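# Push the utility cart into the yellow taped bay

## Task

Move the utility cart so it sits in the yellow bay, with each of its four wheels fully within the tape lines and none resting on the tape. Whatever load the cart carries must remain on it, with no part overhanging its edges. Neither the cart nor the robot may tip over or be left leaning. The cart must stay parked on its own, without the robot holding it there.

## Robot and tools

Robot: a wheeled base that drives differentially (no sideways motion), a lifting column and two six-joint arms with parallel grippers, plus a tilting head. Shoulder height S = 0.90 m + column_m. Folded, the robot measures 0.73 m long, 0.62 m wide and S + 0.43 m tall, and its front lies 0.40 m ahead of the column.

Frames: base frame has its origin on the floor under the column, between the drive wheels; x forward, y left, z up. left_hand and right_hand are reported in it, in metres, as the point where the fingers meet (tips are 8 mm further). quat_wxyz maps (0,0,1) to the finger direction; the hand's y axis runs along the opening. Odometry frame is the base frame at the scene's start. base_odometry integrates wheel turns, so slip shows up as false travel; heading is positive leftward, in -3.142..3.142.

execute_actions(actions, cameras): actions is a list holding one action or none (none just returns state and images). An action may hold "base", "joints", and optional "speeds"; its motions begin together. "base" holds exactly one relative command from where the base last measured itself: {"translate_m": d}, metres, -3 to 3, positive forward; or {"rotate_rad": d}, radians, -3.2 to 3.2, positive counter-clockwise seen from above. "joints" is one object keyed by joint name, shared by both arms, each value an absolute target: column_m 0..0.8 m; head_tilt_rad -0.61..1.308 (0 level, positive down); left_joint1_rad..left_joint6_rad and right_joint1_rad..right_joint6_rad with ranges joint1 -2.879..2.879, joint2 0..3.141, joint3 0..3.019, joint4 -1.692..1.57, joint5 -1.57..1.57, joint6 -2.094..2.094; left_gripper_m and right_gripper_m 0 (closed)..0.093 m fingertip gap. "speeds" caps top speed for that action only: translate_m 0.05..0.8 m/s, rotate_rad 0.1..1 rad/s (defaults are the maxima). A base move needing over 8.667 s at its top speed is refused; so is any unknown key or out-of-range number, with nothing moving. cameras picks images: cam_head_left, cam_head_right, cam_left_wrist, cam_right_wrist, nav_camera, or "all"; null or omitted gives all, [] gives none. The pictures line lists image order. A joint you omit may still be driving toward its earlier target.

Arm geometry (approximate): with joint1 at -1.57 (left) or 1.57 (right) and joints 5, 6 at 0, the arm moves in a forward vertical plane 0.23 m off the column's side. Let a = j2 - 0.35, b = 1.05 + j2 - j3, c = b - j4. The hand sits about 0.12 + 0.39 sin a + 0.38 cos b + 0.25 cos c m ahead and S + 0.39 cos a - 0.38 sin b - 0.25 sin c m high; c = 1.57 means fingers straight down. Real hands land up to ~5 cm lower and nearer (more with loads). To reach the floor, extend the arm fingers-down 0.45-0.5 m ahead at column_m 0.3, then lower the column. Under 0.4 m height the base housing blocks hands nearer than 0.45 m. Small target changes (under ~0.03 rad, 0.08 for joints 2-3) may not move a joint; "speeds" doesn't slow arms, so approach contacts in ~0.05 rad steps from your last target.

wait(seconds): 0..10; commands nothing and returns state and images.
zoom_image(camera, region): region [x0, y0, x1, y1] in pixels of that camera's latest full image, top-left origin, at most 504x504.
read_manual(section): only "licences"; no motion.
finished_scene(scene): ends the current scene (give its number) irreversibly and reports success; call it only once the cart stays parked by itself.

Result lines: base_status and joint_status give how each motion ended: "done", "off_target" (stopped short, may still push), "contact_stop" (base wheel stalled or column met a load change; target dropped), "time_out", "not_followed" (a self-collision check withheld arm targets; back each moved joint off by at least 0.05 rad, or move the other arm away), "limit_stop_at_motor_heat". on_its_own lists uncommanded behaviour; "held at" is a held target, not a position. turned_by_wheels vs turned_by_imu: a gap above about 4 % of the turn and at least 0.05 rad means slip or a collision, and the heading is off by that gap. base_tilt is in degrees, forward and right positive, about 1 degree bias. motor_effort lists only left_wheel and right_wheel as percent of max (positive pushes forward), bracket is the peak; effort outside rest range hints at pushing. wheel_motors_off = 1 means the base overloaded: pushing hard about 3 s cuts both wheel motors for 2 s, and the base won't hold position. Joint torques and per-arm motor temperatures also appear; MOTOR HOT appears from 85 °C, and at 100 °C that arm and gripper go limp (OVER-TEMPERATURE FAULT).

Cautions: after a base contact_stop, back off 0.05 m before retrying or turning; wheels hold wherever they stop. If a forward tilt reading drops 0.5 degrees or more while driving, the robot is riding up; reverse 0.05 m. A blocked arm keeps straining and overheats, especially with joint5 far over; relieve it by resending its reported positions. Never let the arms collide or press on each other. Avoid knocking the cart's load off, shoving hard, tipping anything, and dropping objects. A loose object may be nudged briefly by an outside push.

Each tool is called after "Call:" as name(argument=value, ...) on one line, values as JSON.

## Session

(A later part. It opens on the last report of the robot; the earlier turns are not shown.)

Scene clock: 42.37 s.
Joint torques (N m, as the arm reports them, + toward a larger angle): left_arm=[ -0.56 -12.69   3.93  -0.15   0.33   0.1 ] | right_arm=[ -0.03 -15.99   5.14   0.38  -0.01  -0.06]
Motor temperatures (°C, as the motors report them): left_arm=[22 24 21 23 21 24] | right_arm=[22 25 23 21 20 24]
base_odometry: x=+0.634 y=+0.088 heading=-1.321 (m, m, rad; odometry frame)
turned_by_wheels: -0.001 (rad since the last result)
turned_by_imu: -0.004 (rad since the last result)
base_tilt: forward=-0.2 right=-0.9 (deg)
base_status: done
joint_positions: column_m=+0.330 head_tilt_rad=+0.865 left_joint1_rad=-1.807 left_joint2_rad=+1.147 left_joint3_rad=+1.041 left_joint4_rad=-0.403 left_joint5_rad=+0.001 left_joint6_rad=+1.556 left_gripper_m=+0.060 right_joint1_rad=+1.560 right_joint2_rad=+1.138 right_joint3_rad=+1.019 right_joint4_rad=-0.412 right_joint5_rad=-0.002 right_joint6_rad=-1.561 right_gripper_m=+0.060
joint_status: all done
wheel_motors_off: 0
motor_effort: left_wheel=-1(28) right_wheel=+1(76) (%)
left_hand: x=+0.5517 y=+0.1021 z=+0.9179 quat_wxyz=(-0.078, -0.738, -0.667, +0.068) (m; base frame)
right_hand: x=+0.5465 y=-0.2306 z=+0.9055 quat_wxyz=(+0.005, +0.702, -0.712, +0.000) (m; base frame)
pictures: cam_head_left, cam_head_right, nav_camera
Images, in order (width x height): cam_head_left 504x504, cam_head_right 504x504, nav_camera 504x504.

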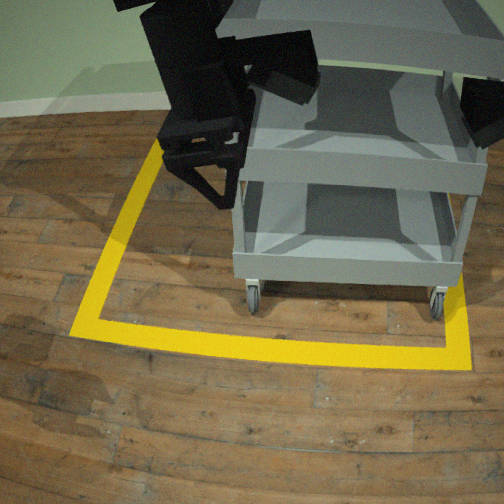

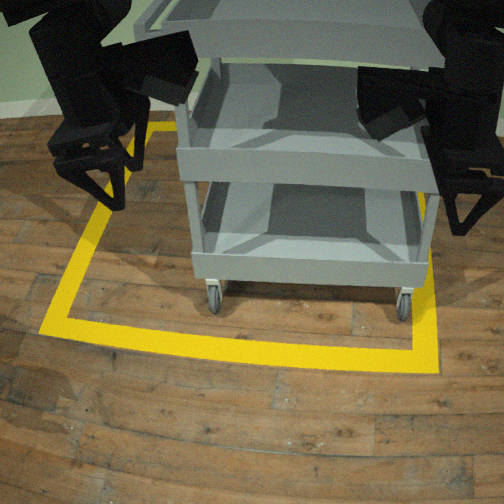

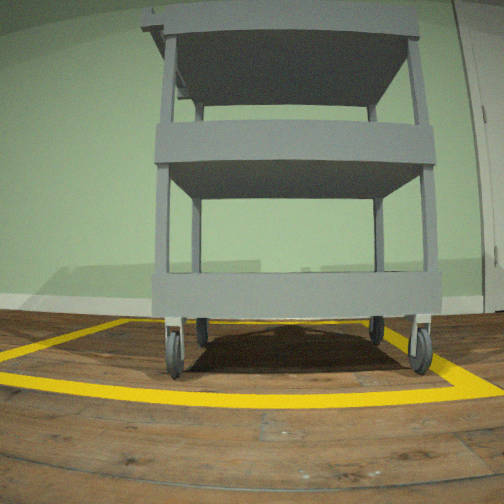

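Call:
execute_actions(actions=[{"base":{"translate_m":0.6},"joints":{"left_gripper_m":0.093,"right_gripper_m":0.093,"head_tilt_rad":1.1}}], cameras=["cam_left_wrist","cam_right_wrist"])

Call:
execute_actions(actions=[{"joints":{"column_m":0.235}}], cameras=[])

Call:
execute_actions(actions=[{"joints":{"left_gripper_m":0,"right_gripper_m":0}}], cameras=[])

Call:
execute_actions(actions=[{"base":{"rotate_rad":0.2},"speeds":{"rotate_rad":0.25}}], cameras=[])

Call:
execute_actions(actions=[{"base":{"translate_m":0.05},"speeds":{"translate_m":0.1}}], cameras=[])

Call:
execute_actions(actions=[{"joints":{"left_gripper_m":0.06,"right_gripper_m":0.06}}], cameras=[])

Call:
execute_actions(actions=[{"joints":{"column_m":0.33}}], cameras=[])

Call:
execute_actions(actions=[{"base":{"translate_m":-0.6},"joints":{"head_tilt_rad":0.85}}], cameras=["cam_head_left","cam_head_right","nav_camera"])

Scene clock: 45.63 s.
Joint torques (N m, as the arm reports them, + toward a larger angle): left_arm=[ -0.66 -12.16   3.87   0.06   0.34   0.07] | right_arm=[ -0.01 -16.26   4.91   0.34  -0.02  -0.06]
Motor temperatures (°C, as the motors report them): left_arm=[22 24 21 23 21 24] | right_arm=[22 25 23 21 20 24]
base_odometry: x=+0.782 y=-0.493 heading=-1.322 (m, m, rad; odometry frame)
turned_by_wheels: -0.001 (rad since the last result)
turned_by_imu: +0.001 (rad since the last result)
base_tilt: forward=-0.2 right=-0.9 (deg)
base_status: done
joint_positions: column_m=+0.330 head_tilt_rad=+1.100 left_joint1_rad=-1.805 left_joint2_rad=+1.147 left_joint3_rad=+1.041 left_joint4_rad=-0.404 left_joint5_rad=+0.001 left_joint6_rad=+1.556 left_gripper_m=+0.093 right_joint1_rad=+1.561 right_joint2_rad=+1.139 right_joint3_rad=+1.023 right_joint4_rad=-0.412 right_joint5_rad=-0.001 right_joint6_rad=-1.561 right_gripper_m=+0.093
joint_status: all done
wheel_motors_off: 0
motor_effort: left_wheel=-1(55) right_wheel=+1(38) (%)
left_hand: x=+0.5516 y=+0.1031 z=+0.9177 quat_wxyz=(-0.077, -0.738, -0.667, +0.068) (m; base frame)
right_hand: x=+0.5483 y=-0.2304 z=+0.9055 quat_wxyz=(+0.004, +0.702, -0.712, +0.001) (m; base frame)
pictures: cam_left_wrist, cam_right_wrist
Images, in order (width x height): cam_left_wrist 616x616, cam_right_wrist 616x616.

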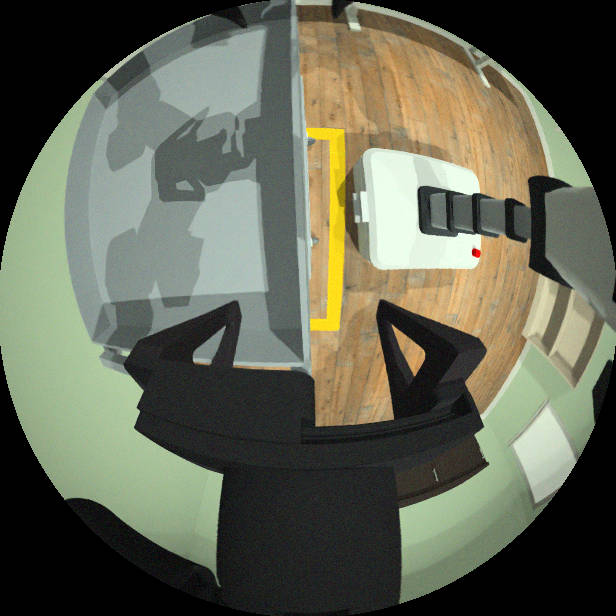

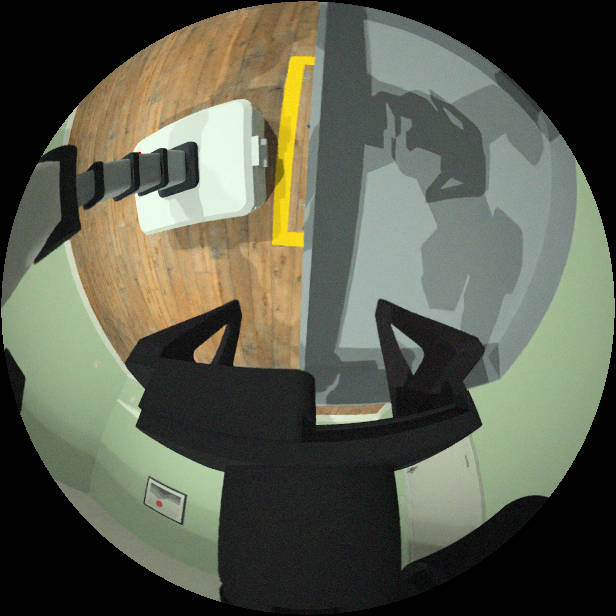

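Scene clock: 45.93 s.
Joint torques (N m, as the arm reports them, + toward a larger angle): left_arm=[ -1.   -12.17   3.95  -0.02   0.34   0.09] | right_arm=[  0.02 -16.05   4.89   0.36  -0.02  -0.05]
Motor temperatures (°C, as the motors report them): left_arm=[22 24 21 23 21 24] | right_arm=[22 25 23 21 20 24]
base_odometry: x=+0.782 y=-0.493 heading=-1.322 (m, m, rad; odometry frame)
turned_by_wheels: +0.000 (rad since the last result)
turned_by_imu: +0.000 (rad since the last result)
base_tilt: forward=-0.2 right=-0.9 (deg)
base_status: not commanded
joint_positions: column_m=+0.330 head_tilt_rad=+1.100 left_joint1_rad=-1.805 left_joint2_rad=+1.147 left_joint3_rad=+1.041 left_joint4_rad=-0.404 left_joint5_rad=+0.001 left_joint6_rad=+1.556 left_gripper_m=+0.093 right_joint1_rad=+1.561 right_joint2_rad=+1.139 right_joint3_rad=+1.023 right_joint4_rad=-0.412 right_joint5_rad=-0.001 right_joint6_rad=-1.561 right_gripper_m=+0.093
joint_status: column_m contact_stop (moved +0.000 of -0.095)
wheel_motors_off: 0
on_its_own: column_m is held at +0.330, not at your +0.235, since a contact_stop
motor_effort: left_wheel=-1(1) right_wheel=+1(2) (%)
left_hand: x=+0.5516 y=+0.1031 z=+0.9177 quat_wxyz=(-0.077, -0.738, -0.667, +0.068) (m; base frame)
right_hand: x=+0.5483 y=-0.2304 z=+0.9055 quat_wxyz=(+0.004, +0.702, -0.712, +0.001) (m; base frame)
pictures: none
No camera images: the call's "cameras" was empty. Leave "cameras" out to get every camera's image.

not run: a stop came earlier in this reply.

not run: a stop came earlier in this reply.

not run: a stop came earlier in this reply.

not run: a stop came earlier in this reply.

not run: a stop came earlier in this reply.

not run: a stop came earlier in this reply.

Call:
execute_actions(actions=[{"joints":{"left_joint2_rad":1.38,"left_joint3_rad":1.09,"left_joint4_rad":-0.23,"right_joint2_rad":1.38,"right_joint3_rad":1.09,"right_joint4_rad":-0.23}}], cameras=["cam_left_wrist","cam_right_wrist"])

Call:
execute_actions(actions=[{"joints":{"left_gripper_m":0,"right_gripper_m":0}}], cameras=[])

Call:
execute_actions(actions=[{"base":{"rotate_rad":0.2},"speeds":{"rotate_rad":0.25}}], cameras=[])

Call:
execute_actions(actions=[{"base":{"translate_m":0.05},"speeds":{"translate_m":0.1}}])

Scene clock: 47.43 s.
Joint torques (N m, as the arm reports them, + toward a larger angle): left_arm=[ -0.91 -13.4    3.     0.27   0.31   0.07] | right_arm=[ -0.08 -17.05   2.34   0.48  -0.06  -0.04]
Motor temperatures (°C, as the motors report them): left_arm=[22 24 21 23 21 23] | right_arm=[22 25 23 21 20 24]
base_odometry: x=+0.782 y=-0.493 heading=-1.322 (m, m, rad; odometry frame)
turned_by_wheels: +0.000 (rad since the last result)
turned_by_imu: +0.000 (rad since the last result)
base_tilt: forward=-0.2 right=-1.0 (deg)
base_status: not commanded
joint_positions: column_m=+0.330 head_tilt_rad=+1.100 left_joint1_rad=-1.805 left_joint2_rad=+1.392 left_joint3_rad=+1.083 left_joint4_rad=-0.237 left_joint5_rad=+0.001 left_joint6_rad=+1.556 left_gripper_m=+0.093 right_joint1_rad=+1.561 right_joint2_rad=+1.378 right_joint3_rad=+1.090 right_joint4_rad=-0.238 right_joint5_rad=-0.001 right_joint6_rad=-1.563 right_gripper_m=+0.093
joint_status: all done
wheel_motors_off: 0
on_its_own: column_m is held at +0.330, not at your +0.235, since a contact_stop
motor_effort: left_wheel=-2(5) right_wheel=+2(9) (%)
left_hand: x=+0.5242 y=+0.0861 z=+0.8200 quat_wxyz=(-0.063, -0.739, -0.665, +0.080) (m; base frame)
right_hand: x=+0.5431 y=-0.2314 z=+0.8126 quat_wxyz=(+0.003, +0.702, -0.712, +0.002) (m; base frame)
pictures: cam_left_wrist, cam_right_wrist
Images, in order (width x height): cam_left_wrist 616x616, cam_right_wrist 616x616.

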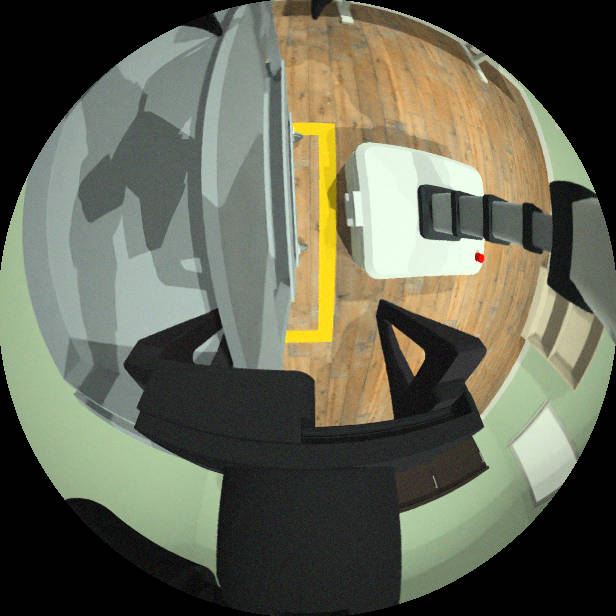

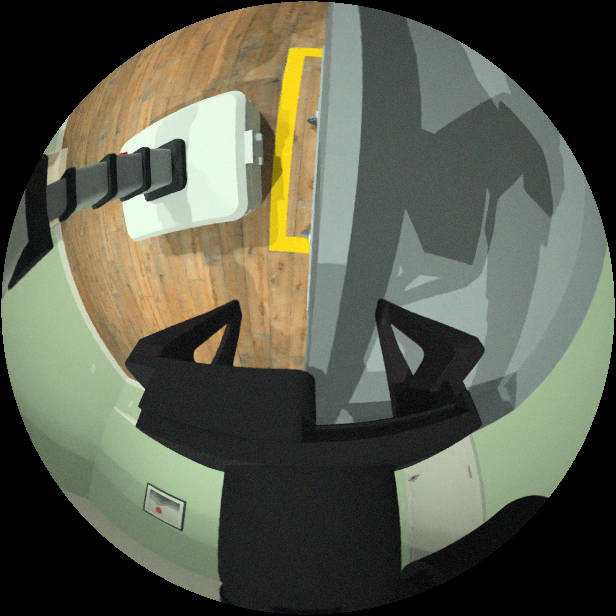

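Scene clock: 48.20 s.
Joint torques (N m, as the arm reports them, + toward a larger angle): left_arm=[ -1.13 -13.95   1.21  -0.37   0.36   0.3 ] | right_arm=[  0.02 -17.58   2.23   0.57  -0.03  -0.41]
Motor temperatures (°C, as the motors report them): left_arm=[22 24 21 23 21 23] | right_arm=[22 25 23 21 20 24]
base_odometry: x=+0.782 y=-0.493 heading=-1.322 (m, m, rad; odometry frame)
turned_by_wheels: +0.000 (rad since the last result)
turned_by_imu: +0.000 (rad since the last result)
base_tilt: forward=-0.3 right=-1.0 (deg)
base_status: not commanded
joint_positions: column_m=+0.330 head_tilt_rad=+1.100 left_joint1_rad=-1.805 left_joint2_rad=+1.387 left_joint3_rad=+1.112 left_joint4_rad=-0.214 left_joint5_rad=+0.001 left_joint6_rad=+1.531 left_gripper_m=+0.006 right_joint1_rad=+1.561 right_joint2_rad=+1.378 right_joint3_rad=+1.090 right_joint4_rad=-0.237 right_joint5_rad=-0.001 right_joint6_rad=-1.531 right_gripper_m=+0.006
joint_status: left_gripper_m off_target (ended at +0.006, target +0.000); right_gripper_m off_target (ended at +0.006, target +0.000)
wheel_motors_off: 0
on_its_own: column_m is held at +0.330, not at your +0.235, since a contact_stop
motor_effort: left_wheel=-4(4) right_wheel=+3(2) (%)
left_hand: x=+0.5500 y=+0.0841 z=+0.8250 quat_wxyz=(-0.083, -0.729, -0.677, +0.062) (m; base frame)
right_hand: x=+0.5433 y=-0.2312 z=+0.8126 quat_wxyz=(+0.003, +0.691, -0.723, +0.002) (m; base frame)
pictures: none
No camera images: the call's "cameras" was empty. Leave "cameras" out to get every camera's image.

Scene clock: 49.77 s.
Joint torques (N m, as the arm reports them, + toward a larger angle): left_arm=[ -2.18 -13.24   1.94  -0.07   0.17   0.48] | right_arm=[ -0.96 -17.81   1.72   0.     0.02  -0.16]
Motor temperatures (°C, as the motors report them): left_arm=[22 24 21 23 21 23] | right_arm=[22 25 23 21 20 24]
base_odometry: x=+0.782 y=-0.493 heading=-1.123 (m, m, rad; odometry frame)
turned_by_wheels: +0.199 (rad since the last result)
turned_by_imu: +0.199 (rad since the last result)
base_tilt: forward=-0.2 right=-0.9 (deg)
base_status: done
joint_positions: column_m=+0.330 head_tilt_rad=+1.100 left_joint1_rad=-1.788 left_joint2_rad=+1.380 left_joint3_rad=+1.100 left_joint4_rad=-0.222 left_joint5_rad=+0.005 left_joint6_rad=+1.511 left_gripper_m=+0.006 right_joint1_rad=+1.577 right_joint2_rad=+1.379 right_joint3_rad=+1.098 right_joint4_rad=-0.223 right_joint5_rad=-0.003 right_joint6_rad=-1.552 right_gripper_m=+0.006
joint_status: not commanded
wheel_motors_off: 0
on_its_own: column_m is held at +0.330, not at your +0.235, since a contact_stop
motor_effort: left_wheel=-1(56) right_wheel=+0(61) (%)
left_hand: x=+0.5451 y=+0.0948 z=+0.8249 quat_wxyz=(-0.074, -0.720, -0.687, +0.063) (m; base frame)
right_hand: x=+0.5512 y=-0.2212 z=+0.8128 quat_wxyz=(-0.010, +0.701, -0.713, +0.004) (m; base frame)
pictures: none
No camera images: the call's "cameras" was empty. Leave "cameras" out to get every camera's image.

Scene clock: 50.87 s.
Joint torques (N m, as the arm reports them, + toward a larger angle): left_arm=[ -2.18 -12.77   3.12  -0.01   0.18   0.48] | right_arm=[ -0.79 -17.35   2.95   0.28   0.08  -0.14]
Motor temperatures (°C, as the motors report them): left_arm=[22 24 21 23 21 24] | right_arm=[22 25 23 21 20 24]
base_odometry: x=+0.804 y=-0.538 heading=-1.122 (m, m, rad; odometry frame)
turned_by_wheels: +0.001 (rad since the last result)
turned_by_imu: +0.001 (rad since the last result)
base_tilt: forward=-0.2 right=-0.9 (deg)
base_status: done
joint_positions: column_m=+0.330 head_tilt_rad=+1.100 left_joint1_rad=-1.793 left_joint2_rad=+1.376 left_joint3_rad=+1.082 left_joint4_rad=-0.226 left_joint5_rad=+0.005 left_joint6_rad=+1.509 left_gripper_m=+0.006 right_joint1_rad=+1.573 right_joint2_rad=+1.375 right_joint3_rad=+1.080 right_joint4_rad=-0.230 right_joint5_rad=-0.005 right_joint6_rad=-1.553 right_gripper_m=+0.006
joint_status: not commanded
wheel_motors_off: 0
on_its_own: column_m is held at +0.330, not at your +0.235, since a contact_stop
motor_effort: left_wheel=+1(43) right_wheel=+1(49) (%)
left_hand: x=+0.5339 y=+0.0928 z=+0.8252 quat_wxyz=(-0.069, -0.721, -0.686, +0.071) (m; base frame)
right_hand: x=+0.5397 y=-0.2231 z=+0.8126 quat_wxyz=(-0.002, +0.701, -0.713, -0.003) (m; base frame)
pictures: cam_head_left, cam_head_right, cam_left_wrist, cam_right_wrist, nav_camera
Images, in order (width x height): cam_head_left 504x504, cam_head_right 504x504, cam_left_wrist 616x616, cam_right_wrist 616x616, nav_camera 504x504.

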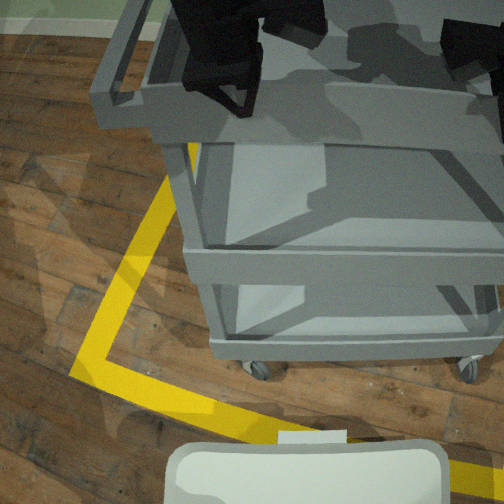

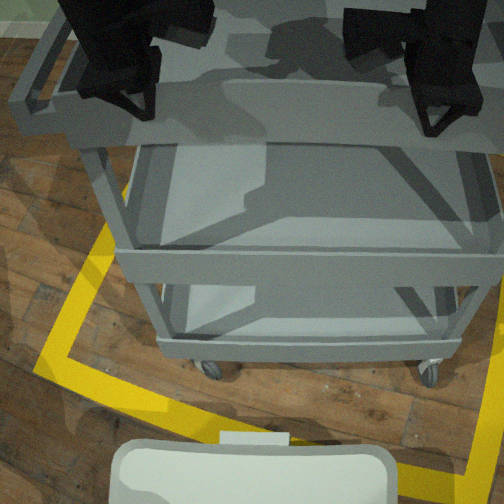

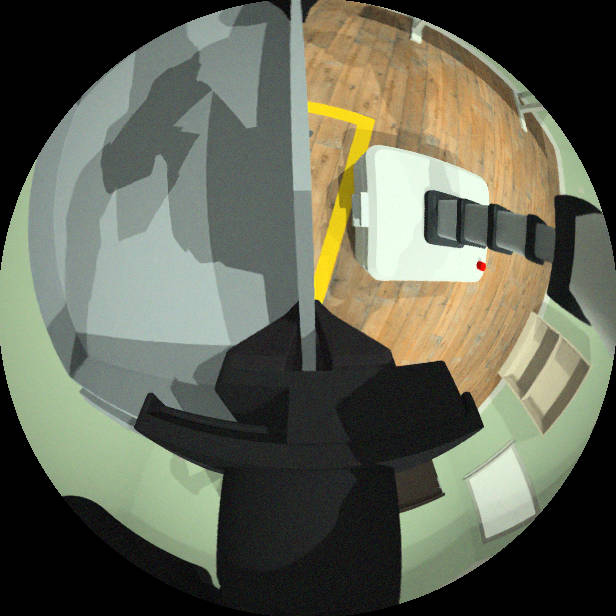

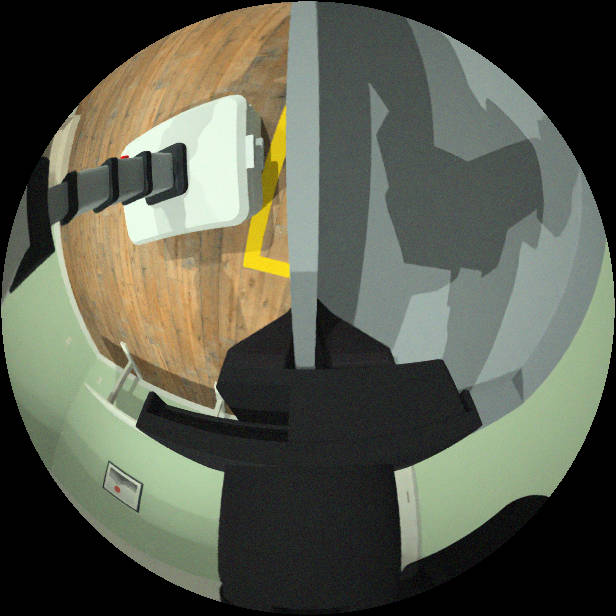

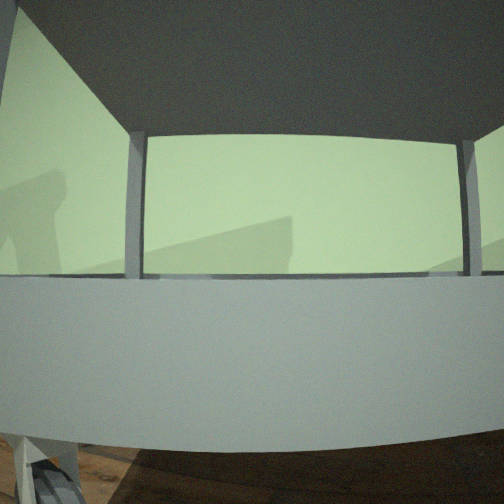

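Looks plausible; release and verify.

Call:
execute_actions(actions=[{"joints":{"left_gripper_m":0.06,"right_gripper_m":0.06}}], cameras=[])

Call:
execute_actions(actions=[{"joints":{"column_m":0.43}}], cameras=[])

Call:
execute_actions(actions=[{"base":{"translate_m":-0.45},"joints":{"head_tilt_rad":0.95}}], cameras=["cam_head_left","nav_camera"])

Scene clock: 51.90 s.
Joint torques (N m, as the arm reports them, + toward a larger angle): left_arm=[ -1.89 -12.66   3.11   0.02   0.28   0.1 ] | right_arm=[ -0.73 -17.19   2.97   0.28   0.    -0.07]
Motor temperatures (°C, as the motors report them): left_arm=[22 24 21 23 21 24] | right_arm=[22 25 23 21 20 24]
base_odometry: x=+0.804 y=-0.538 heading=-1.122 (m, m, rad; odometry frame)
turned_by_wheels: +0.000 (rad since the last result)
turned_by_imu: +0.000 (rad since the last result)
base_tilt: forward=-0.2 right=-1.0 (deg)
base_status: not commanded
joint_positions: column_m=+0.330 head_tilt_rad=+1.100 left_joint1_rad=-1.793 left_joint2_rad=+1.376 left_joint3_rad=+1.082 left_joint4_rad=-0.226 left_joint5_rad=+0.002 left_joint6_rad=+1.555 left_gripper_m=+0.060 right_joint1_rad=+1.573 right_joint2_rad=+1.375 right_joint3_rad=+1.080 right_joint4_rad=-0.230 right_joint5_rad=-0.002 right_joint6_rad=-1.560 right_gripper_m=+0.060
joint_status: all done
wheel_motors_off: 0
on_its_own: column_m is held at +0.330, not at your +0.235, since a contact_stop
motor_effort: left_wheel=+2(2) right_wheel=+2(3) (%)
left_hand: x=+0.5339 y=+0.0931 z=+0.8252 quat_wxyz=(-0.069, -0.736, -0.669, +0.068) (m; base frame)
right_hand: x=+0.5397 y=-0.2238 z=+0.8126 quat_wxyz=(-0.001, +0.704, -0.710, -0.002) (m; base frame)
pictures: none
No camera images: the call's "cameras" was empty. Leave "cameras" out to get every camera's image.

Scene clock: 53.80 s.
Joint torques (N m, as the arm reports them, + toward a larger angle): left_arm=[ -1.8  -12.32   3.16  -0.08   0.28   0.08] | right_arm=[ -0.87 -17.47   2.91   0.28  -0.01  -0.07]
Motor temperatures (°C, as the motors report them): left_arm=[22 24 21 23 21 23] | right_arm=[22 25 23 21 20 24]
base_odometry: x=+0.804 y=-0.538 heading=-1.122 (m, m, rad; odometry frame)
turned_by_wheels: +0.000 (rad since the last result)
turned_by_imu: +0.000 (rad since the last result)
base_tilt: forward=-0.2 right=-1.0 (deg)
base_status: not commanded
joint_positions: column_m=+0.430 head_tilt_rad=+1.100 left_joint1_rad=-1.793 left_joint2_rad=+1.376 left_joint3_rad=+1.082 left_joint4_rad=-0.226 left_joint5_rad=+0.002 left_joint6_rad=+1.555 left_gripper_m=+0.060 right_joint1_rad=+1.573 right_joint2_rad=+1.375 right_joint3_rad=+1.080 right_joint4_rad=-0.230 right_joint5_rad=-0.002 right_joint6_rad=-1.560 right_gripper_m=+0.060
joint_status: all done
wheel_motors_off: 0
motor_effort: left_wheel=+2(2) right_wheel=+5(5) (%)
left_hand: x=+0.5339 y=+0.0931 z=+0.9252 quat_wxyz=(-0.070, -0.737, -0.669, +0.068) (m; base frame)
right_hand: x=+0.5397 y=-0.2238 z=+0.9126 quat_wxyz=(-0.001, +0.704, -0.710, -0.002) (m; base frame)
pictures: none
No camera images: the call's "cameras" was empty. Leave "cameras" out to get every camera's image.

Scene clock: 56.27 s.
Joint torques (N m, as the arm reports them, + toward a larger angle): left_arm=[ -1.69 -12.57   3.02  -0.01   0.28   0.08] | right_arm=[ -0.71 -17.48   2.89   0.28  -0.01  -0.06]
Motor temperatures (°C, as the motors report them): left_arm=[22 25 21 23 21 23] | right_arm=[22 25 23 21 20 24]
base_odometry: x=+0.609 y=-0.133 heading=-1.121 (m, m, rad; odometry frame)
turned_by_wheels: +0.001 (rad since the last result)
turned_by_imu: -0.001 (rad since the last result)
base_tilt: forward=-0.3 right=-1.0 (deg)
base_status: done
joint_positions: column_m=+0.430 head_tilt_rad=+0.964 left_joint1_rad=-1.794 left_joint2_rad=+1.376 left_joint3_rad=+1.083 left_joint4_rad=-0.226 left_joint5_rad=+0.002 left_joint6_rad=+1.556 left_gripper_m=+0.060 right_joint1_rad=+1.573 right_joint2_rad=+1.375 right_joint3_rad=+1.082 right_joint4_rad=-0.230 right_joint5_rad=-0.002 right_joint6_rad=-1.561 right_gripper_m=+0.060
joint_status: all done
wheel_motors_off: 0
motor_effort: left_wheel=+1(59) right_wheel=-2(52) (%)
left_hand: x=+0.5348 y=+0.0929 z=+0.9253 quat_wxyz=(-0.070, -0.737, -0.669, +0.068) (m; base frame)
right_hand: x=+0.5411 y=-0.2241 z=+0.9128 quat_wxyz=(-0.001, +0.704, -0.710, -0.001) (m; base frame)
pictures: cam_head_left, nav_camera
Images, in order (width x height): cam_head_left 504x504, nav_camera 504x504.

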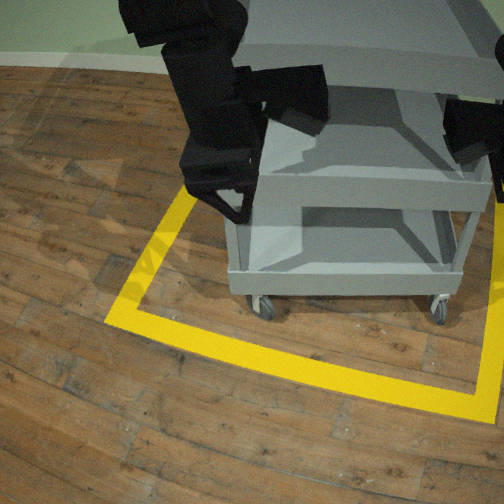

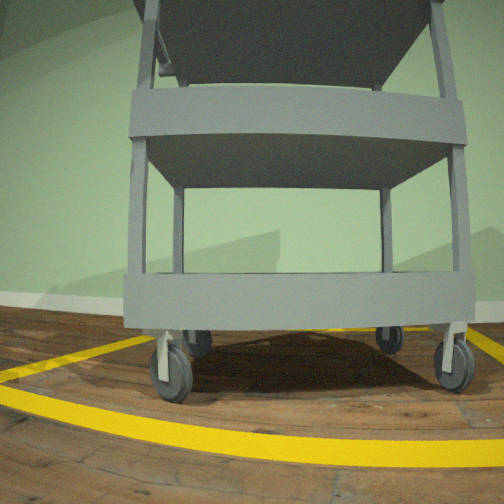

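All inside.

Call:
finished_scene(scene=1)

The scene is finished: the task was done.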